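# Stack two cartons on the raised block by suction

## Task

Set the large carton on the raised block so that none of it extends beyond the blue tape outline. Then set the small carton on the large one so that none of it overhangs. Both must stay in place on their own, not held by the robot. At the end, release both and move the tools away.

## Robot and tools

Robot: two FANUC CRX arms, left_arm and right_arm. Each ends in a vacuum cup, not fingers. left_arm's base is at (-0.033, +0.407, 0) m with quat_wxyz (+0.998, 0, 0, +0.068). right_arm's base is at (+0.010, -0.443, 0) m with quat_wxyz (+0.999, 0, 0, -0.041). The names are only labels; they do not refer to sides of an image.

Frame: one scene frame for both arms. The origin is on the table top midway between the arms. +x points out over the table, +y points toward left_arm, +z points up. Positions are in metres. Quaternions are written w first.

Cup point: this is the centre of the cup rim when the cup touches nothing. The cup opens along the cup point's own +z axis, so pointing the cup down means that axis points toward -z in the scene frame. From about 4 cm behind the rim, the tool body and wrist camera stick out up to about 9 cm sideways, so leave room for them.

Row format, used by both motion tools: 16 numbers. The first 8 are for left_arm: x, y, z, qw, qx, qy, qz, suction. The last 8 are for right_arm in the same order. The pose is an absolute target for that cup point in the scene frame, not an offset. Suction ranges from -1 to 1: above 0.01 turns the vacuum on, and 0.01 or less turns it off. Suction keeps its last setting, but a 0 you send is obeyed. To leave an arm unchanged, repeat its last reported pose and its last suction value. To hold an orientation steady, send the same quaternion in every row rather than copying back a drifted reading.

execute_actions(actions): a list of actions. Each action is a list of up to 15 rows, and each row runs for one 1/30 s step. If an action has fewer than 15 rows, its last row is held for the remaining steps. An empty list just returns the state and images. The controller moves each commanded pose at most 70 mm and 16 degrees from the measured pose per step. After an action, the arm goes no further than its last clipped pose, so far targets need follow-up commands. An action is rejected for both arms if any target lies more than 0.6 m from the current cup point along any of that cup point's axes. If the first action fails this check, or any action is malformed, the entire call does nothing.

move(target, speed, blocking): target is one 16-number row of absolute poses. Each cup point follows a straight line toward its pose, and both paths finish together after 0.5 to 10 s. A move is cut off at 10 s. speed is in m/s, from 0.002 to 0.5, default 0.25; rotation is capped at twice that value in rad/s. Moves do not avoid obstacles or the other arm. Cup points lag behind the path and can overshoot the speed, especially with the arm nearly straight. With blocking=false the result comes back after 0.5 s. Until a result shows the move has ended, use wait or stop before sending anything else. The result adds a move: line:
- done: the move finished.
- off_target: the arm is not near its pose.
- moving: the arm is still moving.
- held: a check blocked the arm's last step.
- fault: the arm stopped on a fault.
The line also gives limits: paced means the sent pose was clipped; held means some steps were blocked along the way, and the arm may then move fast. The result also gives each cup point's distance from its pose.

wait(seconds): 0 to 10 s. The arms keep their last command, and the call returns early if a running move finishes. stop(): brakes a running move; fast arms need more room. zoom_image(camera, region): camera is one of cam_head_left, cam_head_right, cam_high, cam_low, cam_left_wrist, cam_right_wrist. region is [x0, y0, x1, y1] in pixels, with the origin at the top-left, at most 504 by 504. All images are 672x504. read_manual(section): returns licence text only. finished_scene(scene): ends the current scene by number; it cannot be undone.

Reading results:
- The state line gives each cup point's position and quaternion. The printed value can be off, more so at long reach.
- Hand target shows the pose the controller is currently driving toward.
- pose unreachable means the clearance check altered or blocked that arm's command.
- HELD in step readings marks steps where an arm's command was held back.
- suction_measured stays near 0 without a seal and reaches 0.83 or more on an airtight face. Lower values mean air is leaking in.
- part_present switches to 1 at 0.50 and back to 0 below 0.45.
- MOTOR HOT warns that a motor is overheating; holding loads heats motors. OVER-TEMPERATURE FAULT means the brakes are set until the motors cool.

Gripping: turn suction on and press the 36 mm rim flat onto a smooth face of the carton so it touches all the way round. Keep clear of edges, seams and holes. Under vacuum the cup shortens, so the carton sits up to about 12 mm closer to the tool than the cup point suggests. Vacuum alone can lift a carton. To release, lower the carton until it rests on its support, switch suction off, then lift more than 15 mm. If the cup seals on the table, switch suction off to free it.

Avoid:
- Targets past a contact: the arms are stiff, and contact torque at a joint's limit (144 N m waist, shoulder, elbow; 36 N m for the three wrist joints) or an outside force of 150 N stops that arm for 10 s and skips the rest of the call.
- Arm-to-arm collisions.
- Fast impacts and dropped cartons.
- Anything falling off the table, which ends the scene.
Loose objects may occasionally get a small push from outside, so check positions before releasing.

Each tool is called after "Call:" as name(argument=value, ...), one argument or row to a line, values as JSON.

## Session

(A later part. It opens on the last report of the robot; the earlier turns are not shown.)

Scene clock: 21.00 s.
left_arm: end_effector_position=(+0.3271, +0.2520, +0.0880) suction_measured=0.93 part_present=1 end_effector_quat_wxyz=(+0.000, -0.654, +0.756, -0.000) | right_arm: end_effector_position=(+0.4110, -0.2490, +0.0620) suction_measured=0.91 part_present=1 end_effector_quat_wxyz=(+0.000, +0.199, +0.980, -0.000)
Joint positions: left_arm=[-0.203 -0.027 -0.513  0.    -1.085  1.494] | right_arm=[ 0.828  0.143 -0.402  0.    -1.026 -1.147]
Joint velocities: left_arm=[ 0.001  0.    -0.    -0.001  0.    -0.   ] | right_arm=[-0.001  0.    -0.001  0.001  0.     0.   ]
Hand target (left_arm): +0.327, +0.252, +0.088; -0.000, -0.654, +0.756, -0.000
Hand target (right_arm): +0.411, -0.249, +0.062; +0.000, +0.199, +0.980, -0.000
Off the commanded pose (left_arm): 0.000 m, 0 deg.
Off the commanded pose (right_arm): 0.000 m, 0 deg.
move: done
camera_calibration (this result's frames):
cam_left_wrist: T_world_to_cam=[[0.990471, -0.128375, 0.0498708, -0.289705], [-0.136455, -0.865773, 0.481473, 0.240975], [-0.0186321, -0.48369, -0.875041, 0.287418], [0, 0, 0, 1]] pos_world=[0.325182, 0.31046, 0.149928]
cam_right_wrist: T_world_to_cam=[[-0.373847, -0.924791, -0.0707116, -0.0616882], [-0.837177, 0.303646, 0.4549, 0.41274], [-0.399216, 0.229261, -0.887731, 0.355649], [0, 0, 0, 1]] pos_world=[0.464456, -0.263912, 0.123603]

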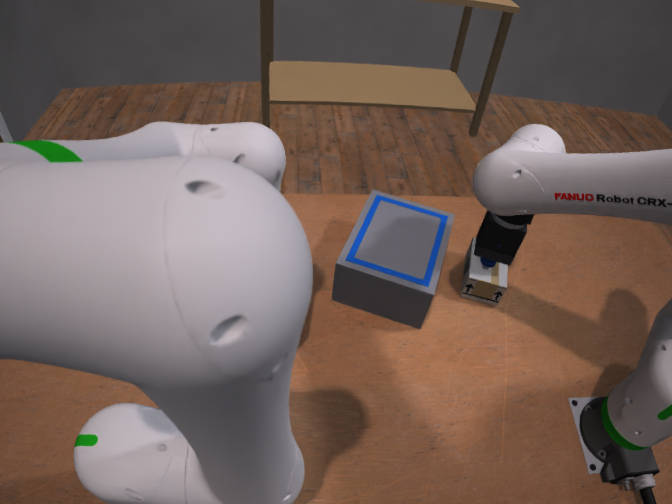

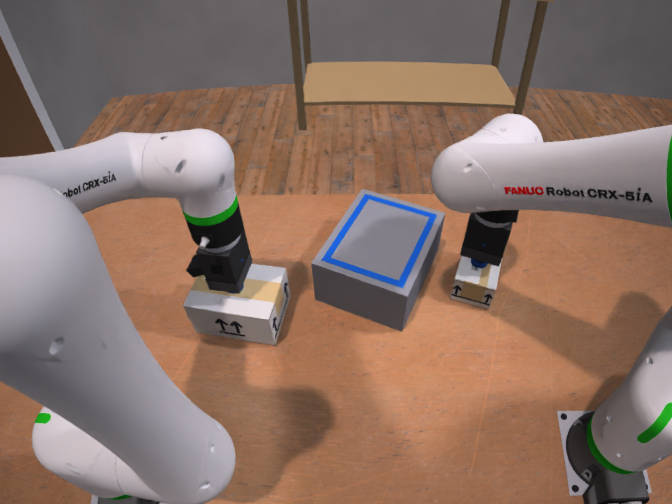

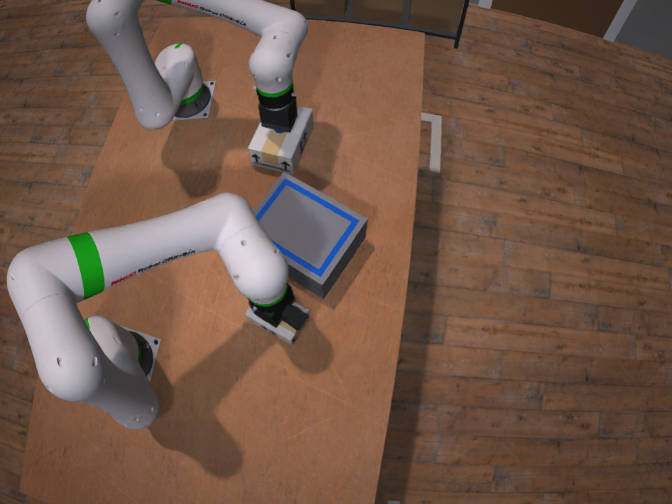

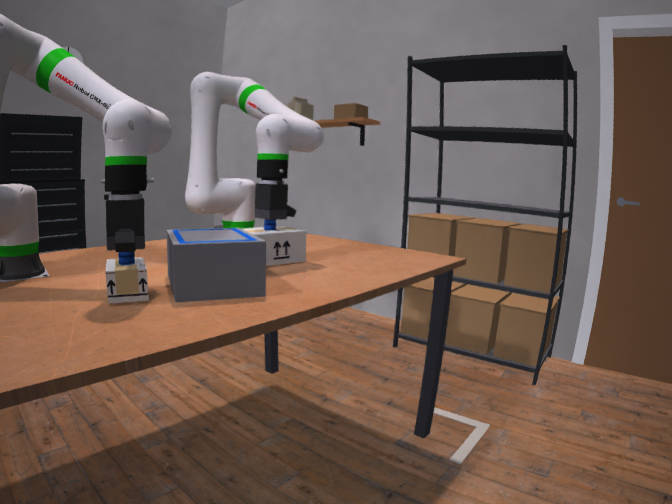

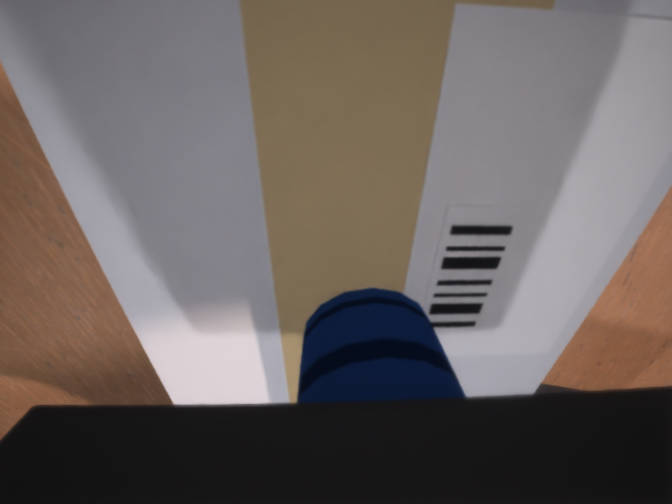

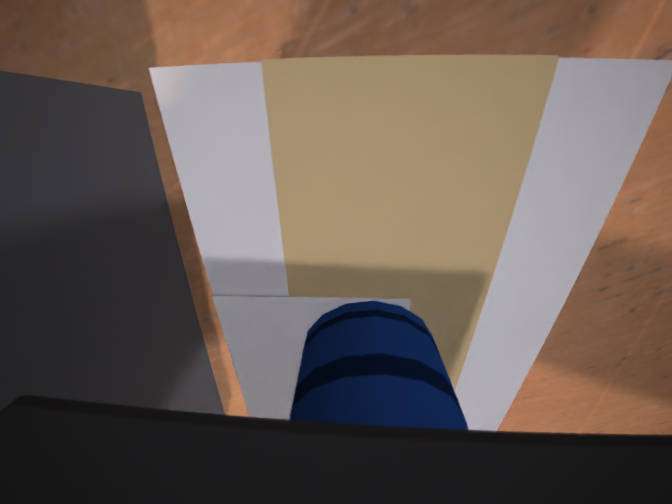

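Call:
move(
  target=[0.327,0.252,0.25,0,-0.5,0.866,0,1, 0.42,-0.40,0.25,0,0.199,0.98,0,1],
)

Call:
move(
  target=[0.446,-0.047,0.24,0,0.199,0.98,0,1, 0.42,-0.48,0.31,0,0.199,0.98,0,1],
  speed=0.3,
)

Call:
move(
  target=[0.446,-0.047,0.215,0,0.199,0.98,0,1, 0.42,-0.48,0.31,0,0.199,0.98,0,1],
  speed=0.04,
)

Call:
zoom_image(
  camera="cam_low",
  region=[150, 160, 290, 310],
)

Call:
zoom_image(
  camera="cam_head_right",
  region=[295, 140, 465, 310],
)

Call:
zoom_image(
  camera="cam_high",
  region=[220, 140, 390, 310],
)

Scene clock: 28.10 s.
left_arm: end_effector_position=(+0.3263, +0.2521, +0.2501) suction_measured=0.93 part_present=1 end_effector_quat_wxyz=(+0.000, -0.500, +0.866, +0.000) | right_arm: end_effector_position=(+0.4200, -0.4002, +0.2502) suction_measured=0.93 part_present=1 end_effector_quat_wxyz=(+0.000, +0.199, +0.980, +0.000)
Joint positions: left_arm=[-0.203 -0.147 -0.228 -0.    -1.49   1.115] | right_arm=[ 0.506 -0.091 -0.177  0.    -1.484 -0.824]
Joint velocities: left_arm=[-0.001  0.001  0.     0.     0.    -0.   ] | right_arm=[-0.002  0.001 -0.    -0.001 -0.     0.   ]
Hand target (left_arm): +0.326, +0.252, +0.250; +0.000, -0.500, +0.866, +0.000
Hand target (right_arm): +0.420, -0.400, +0.250; +0.000, +0.199, +0.980, +0.000
Off the commanded pose (left_arm): 0.001 m, 0 deg.
Off the commanded pose (right_arm): 0.000 m, 0 deg.
move: done
camera_calibration (this result's frames):
cam_left_wrist: T_world_to_cam=[[0.872706, -0.485691, 0.0498822, -0.168473], [-0.447088, -0.753902, 0.481399, 0.236057], [-0.196205, -0.442422, -0.875081, 0.4768], [0, 0, 0, 1]] pos_world=[0.346116, 0.307084, 0.312004]
cam_right_wrist: T_world_to_cam=[[-0.372936, -0.925124, -0.0711727, -0.185329], [-0.837699, 0.302723, 0.454554, 0.380474], [-0.398973, 0.229141, -0.887871, 0.560815], [0, 0, 0, 1]] pos_world=[0.473357, -0.415136, 0.311796]

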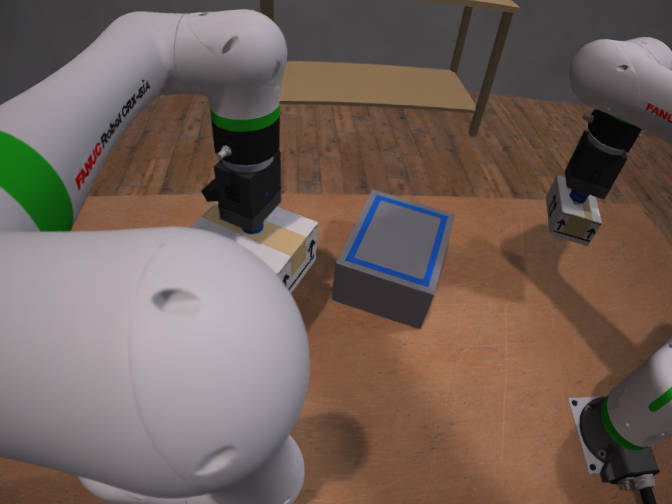

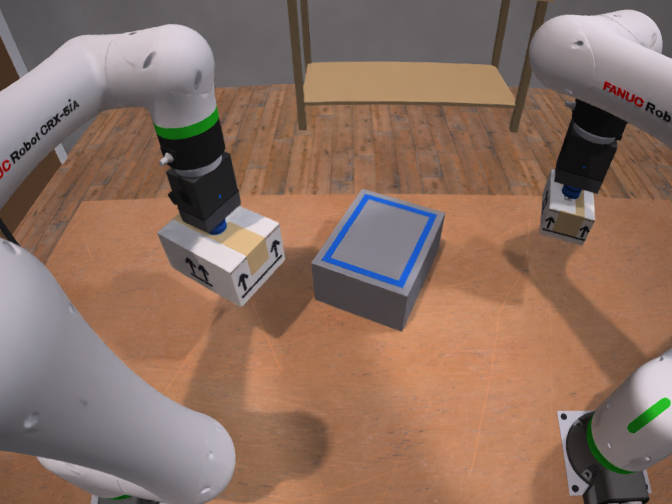

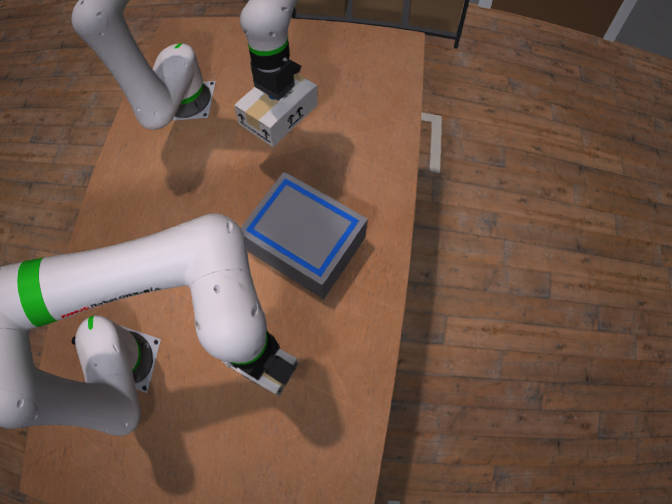

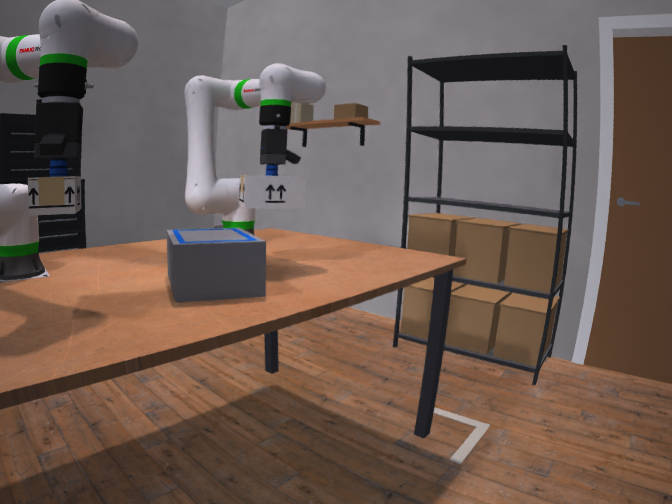

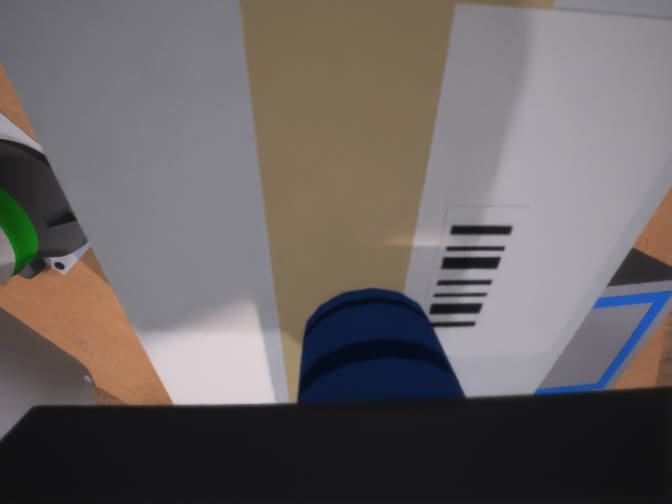

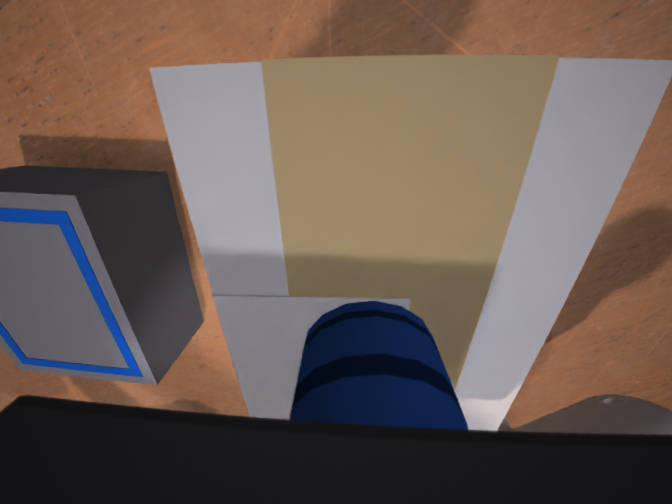

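Scene clock: 30.97 s.
left_arm: end_effector_position=(+0.4463, -0.0471, +0.2409) suction_measured=0.93 part_present=1 end_effector_quat_wxyz=(-0.000, +0.199, +0.980, -0.001) | right_arm: end_effector_position=(+0.4201, -0.4801, +0.3100) suction_measured=0.93 part_present=1 end_effector_quat_wxyz=(+0.000, +0.199, +0.980, -0.000)
Joint positions: left_arm=[-0.695  0.556  0.588  0.003 -1.601  0.158] | right_arm=[ 0.312 -0.094 -0.041  0.    -1.623 -0.631]
Joint velocities: left_arm=[ 0.001  0.001  0.001  0.    -0.     0.   ] | right_arm=[ 0.001  0.     0.001  0.002 -0.001 -0.   ]
Hand target (left_arm): +0.446, -0.047, +0.241; -0.000, +0.199, +0.980, -0.001
Hand target (right_arm): +0.420, -0.480, +0.310; +0.000, +0.199, +0.980, +0.000
Off the commanded pose (left_arm): 0.001 m, 0 deg.
Off the commanded pose (right_arm): 0.000 m, 0 deg.
move: done
camera_calibration (this result's frames):
cam_left_wrist: T_world_to_cam=[[-0.375096, -0.925497, 0.0525252, 0.117461], [-0.802662, 0.352613, 0.481038, 0.279461], [-0.46372, 0.138275, -0.875125, 0.506755], [0, 0, 0, 1]] pos_world=[0.503364, -0.0599038, 0.302873]
cam_right_wrist: T_world_to_cam=[[-0.373535, -0.924914, -0.070747, -0.254725], [-0.837449, 0.303444, 0.454534, 0.377782], [-0.398938, 0.229031, -0.887915, 0.632244], [0, 0, 0, 1]] pos_world=[0.47345, -0.495038, 0.371643]

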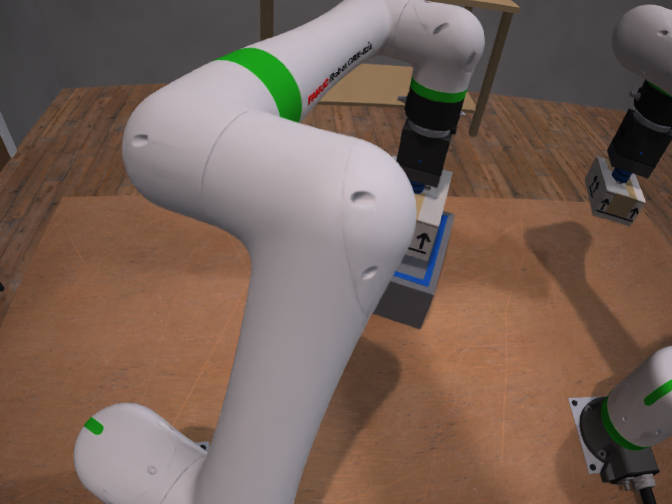

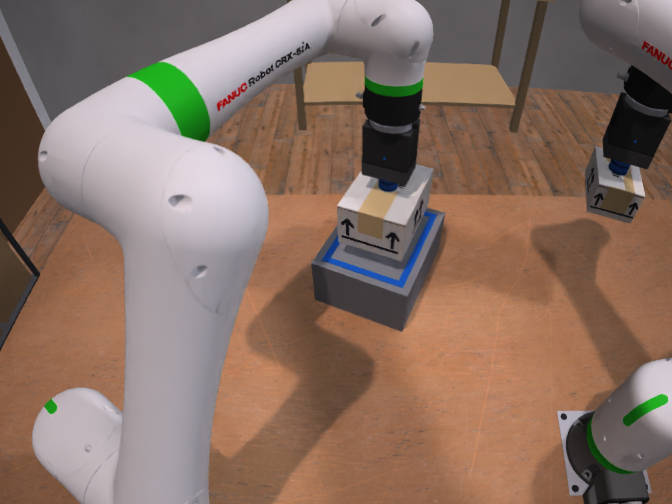

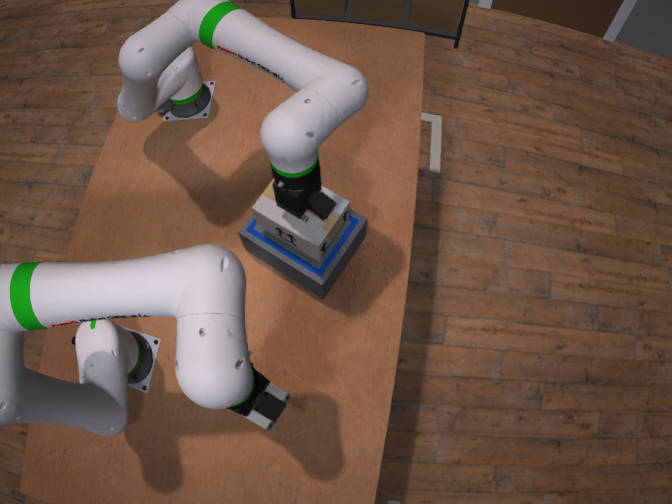

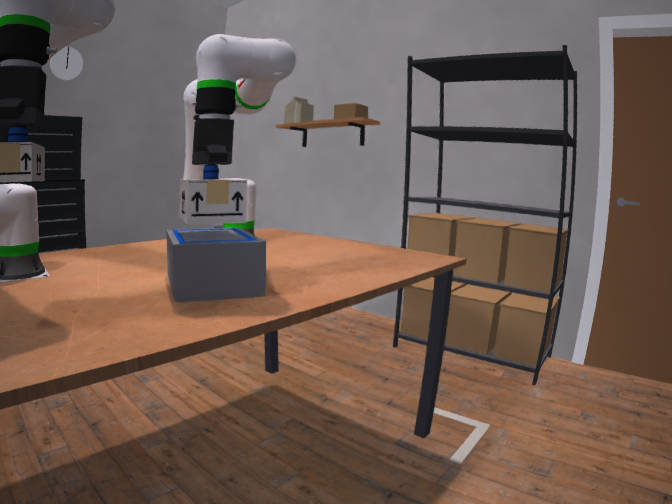

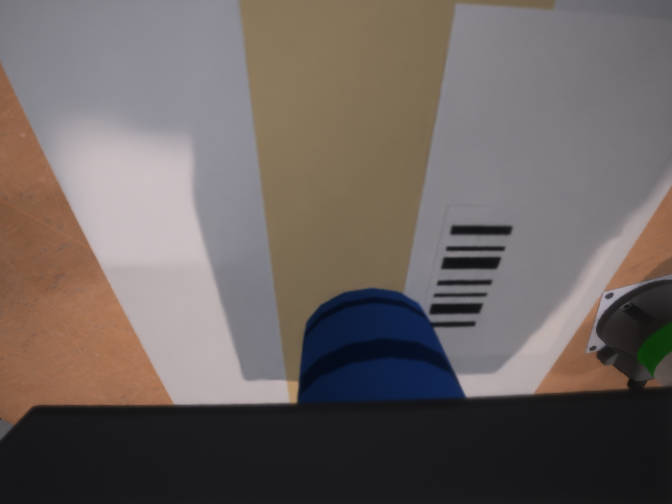

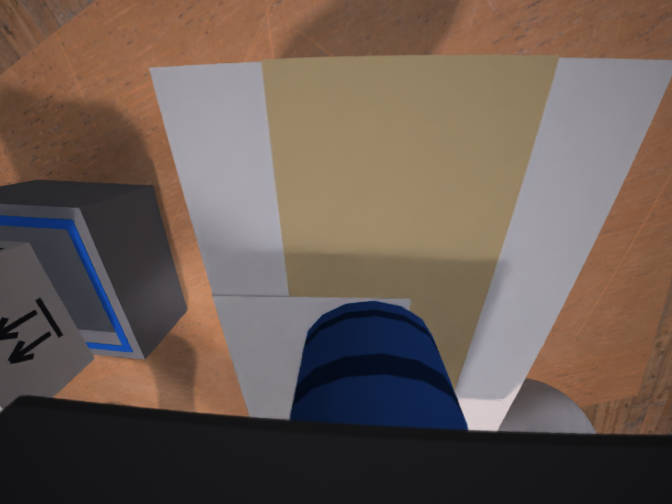

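Scene clock: 31.87 s.
left_arm: end_effector_position=(+0.4461, -0.0471, +0.2150) suction_measured=0.93 part_present=1 end_effector_quat_wxyz=(+0.000, +0.199, +0.980, +0.000) | right_arm: end_effector_position=(+0.4200, -0.4801, +0.3100) suction_measured=0.93 part_present=1 end_effector_quat_wxyz=(+0.000, +0.199, +0.980, -0.000)
Joint positions: left_arm=[-0.696  0.557  0.529 -0.    -1.543  0.159] | right_arm=[ 0.312 -0.094 -0.041  0.    -1.624 -0.631]
Joint velocities: left_arm=[ 0.     0.001 -0.001 -0.001  0.     0.   ] | right_arm=[ 0.001  0.     0.    -0.001  0.    -0.   ]
Hand target (left_arm): +0.446, -0.047, +0.215; -0.000, +0.199, +0.980, -0.000
Hand target (right_arm): +0.420, -0.480, +0.310; -0.000, +0.199, +0.980, +0.000
Off the commanded pose (left_arm): 0.000 m, 0 deg.
Off the commanded pose (right_arm): 0.000 m, 0 deg.
move: done
camera_calibration (this result's frames):
cam_left_wrist: T_world_to_cam=[[-0.375208, -0.9256, 0.0498383, 0.119409], [-0.80295, 0.351413, 0.481436, 0.291759], [-0.463131, 0.140621, -0.875063, 0.483815], [0, 0, 0, 1]] pos_world=[0.503141, -0.0600379, 0.276954]
cam_right_wrist: T_world_to_cam=[[-0.373924, -0.924758, -0.0707318, -0.254446], [-0.837121, 0.303688, 0.454975, 0.377558], [-0.399262, 0.229337, -0.887691, 0.632406], [0, 0, 0, 1]] pos_world=[0.473414, -0.494995, 0.371604]

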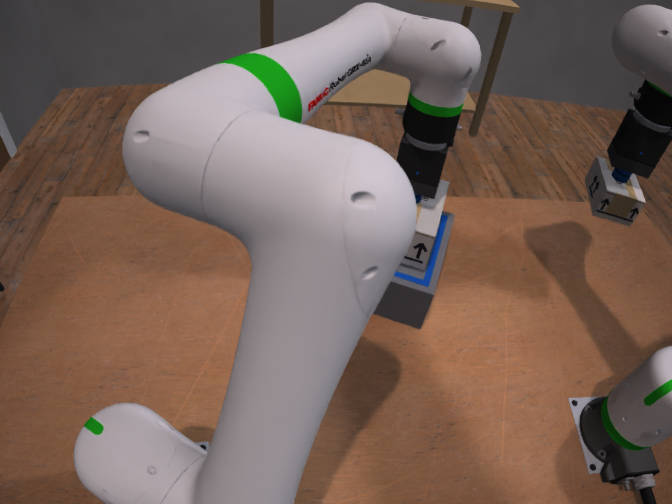

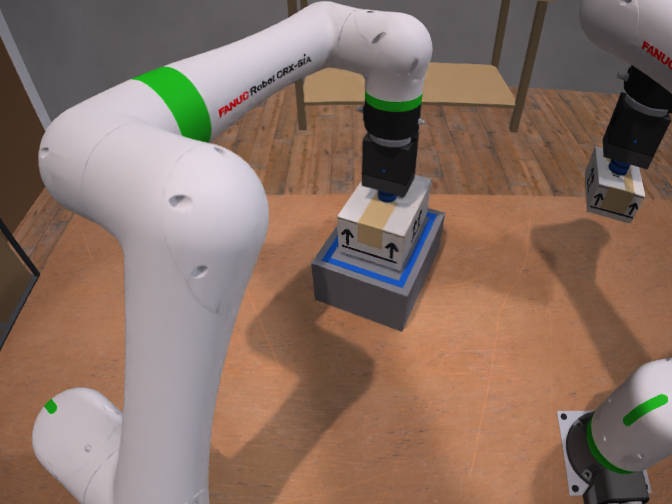

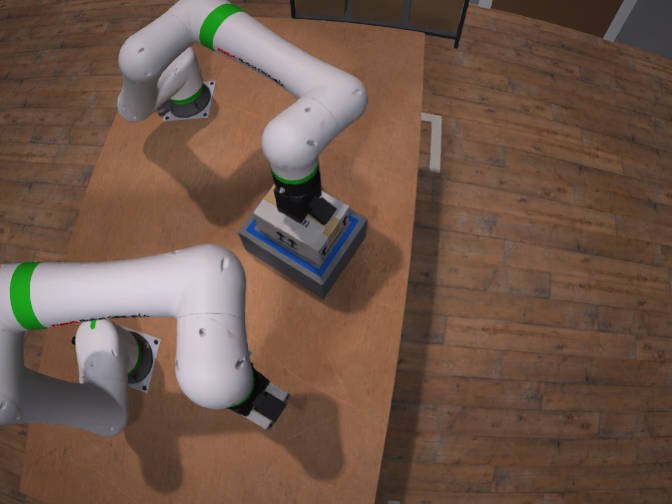

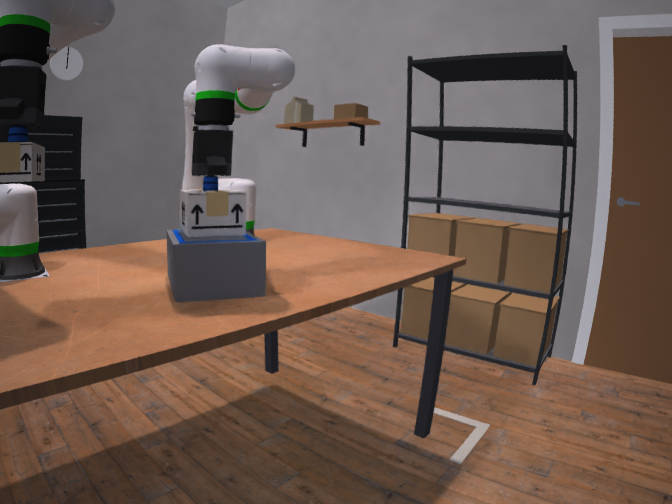

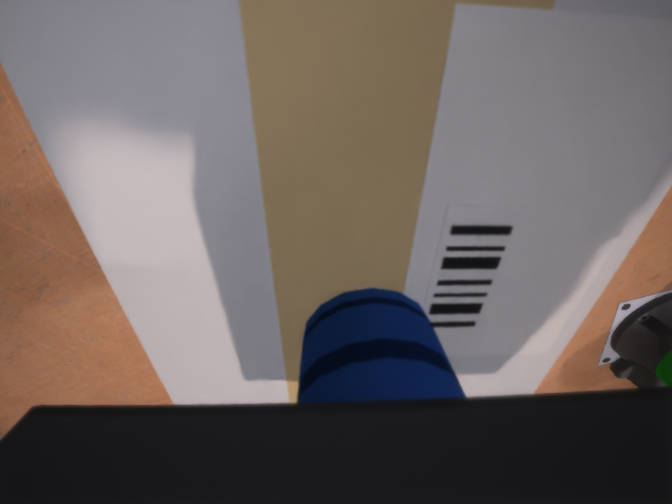

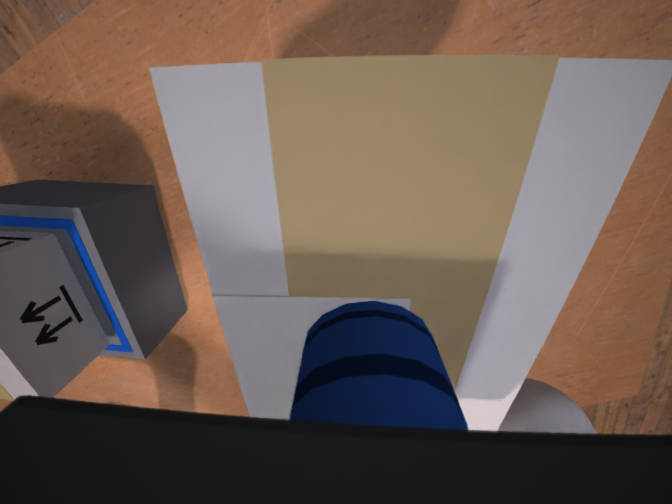

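Region (150, 160, 290, 310) of cam_low's 672x504 image, scaled by 3.360, with more detail than that image has; it fills the left 470 columns of this view, and the rest is white.

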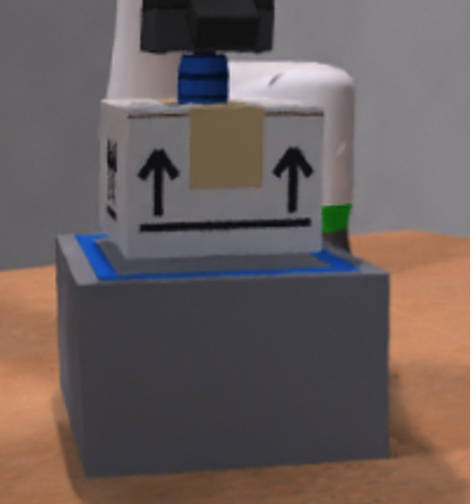

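Region (295, 140, 465, 310) of cam_head_right's 672x504 image, scaled by 2.965, with more detail than that image has.

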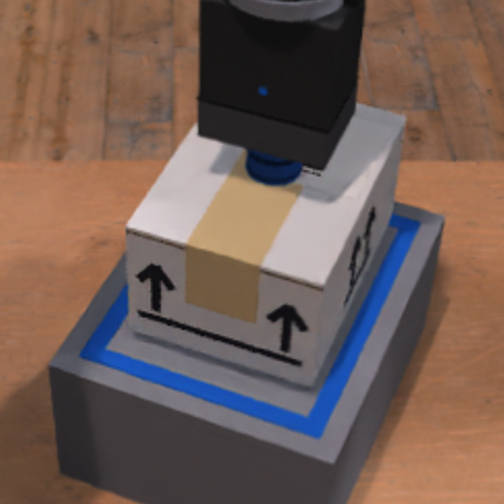

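Region (220, 140, 390, 310) of cam_high's 672x504 image, scaled by 2.965, with more detail than that image has.

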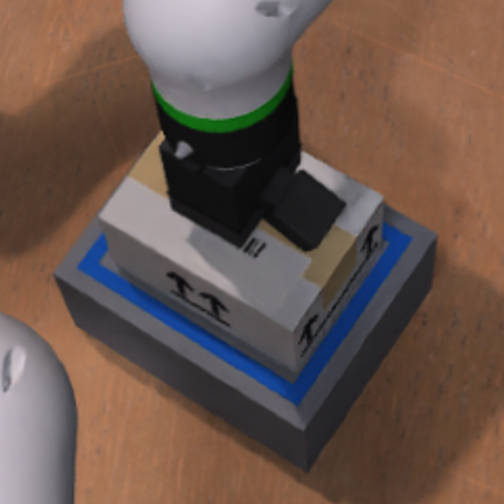

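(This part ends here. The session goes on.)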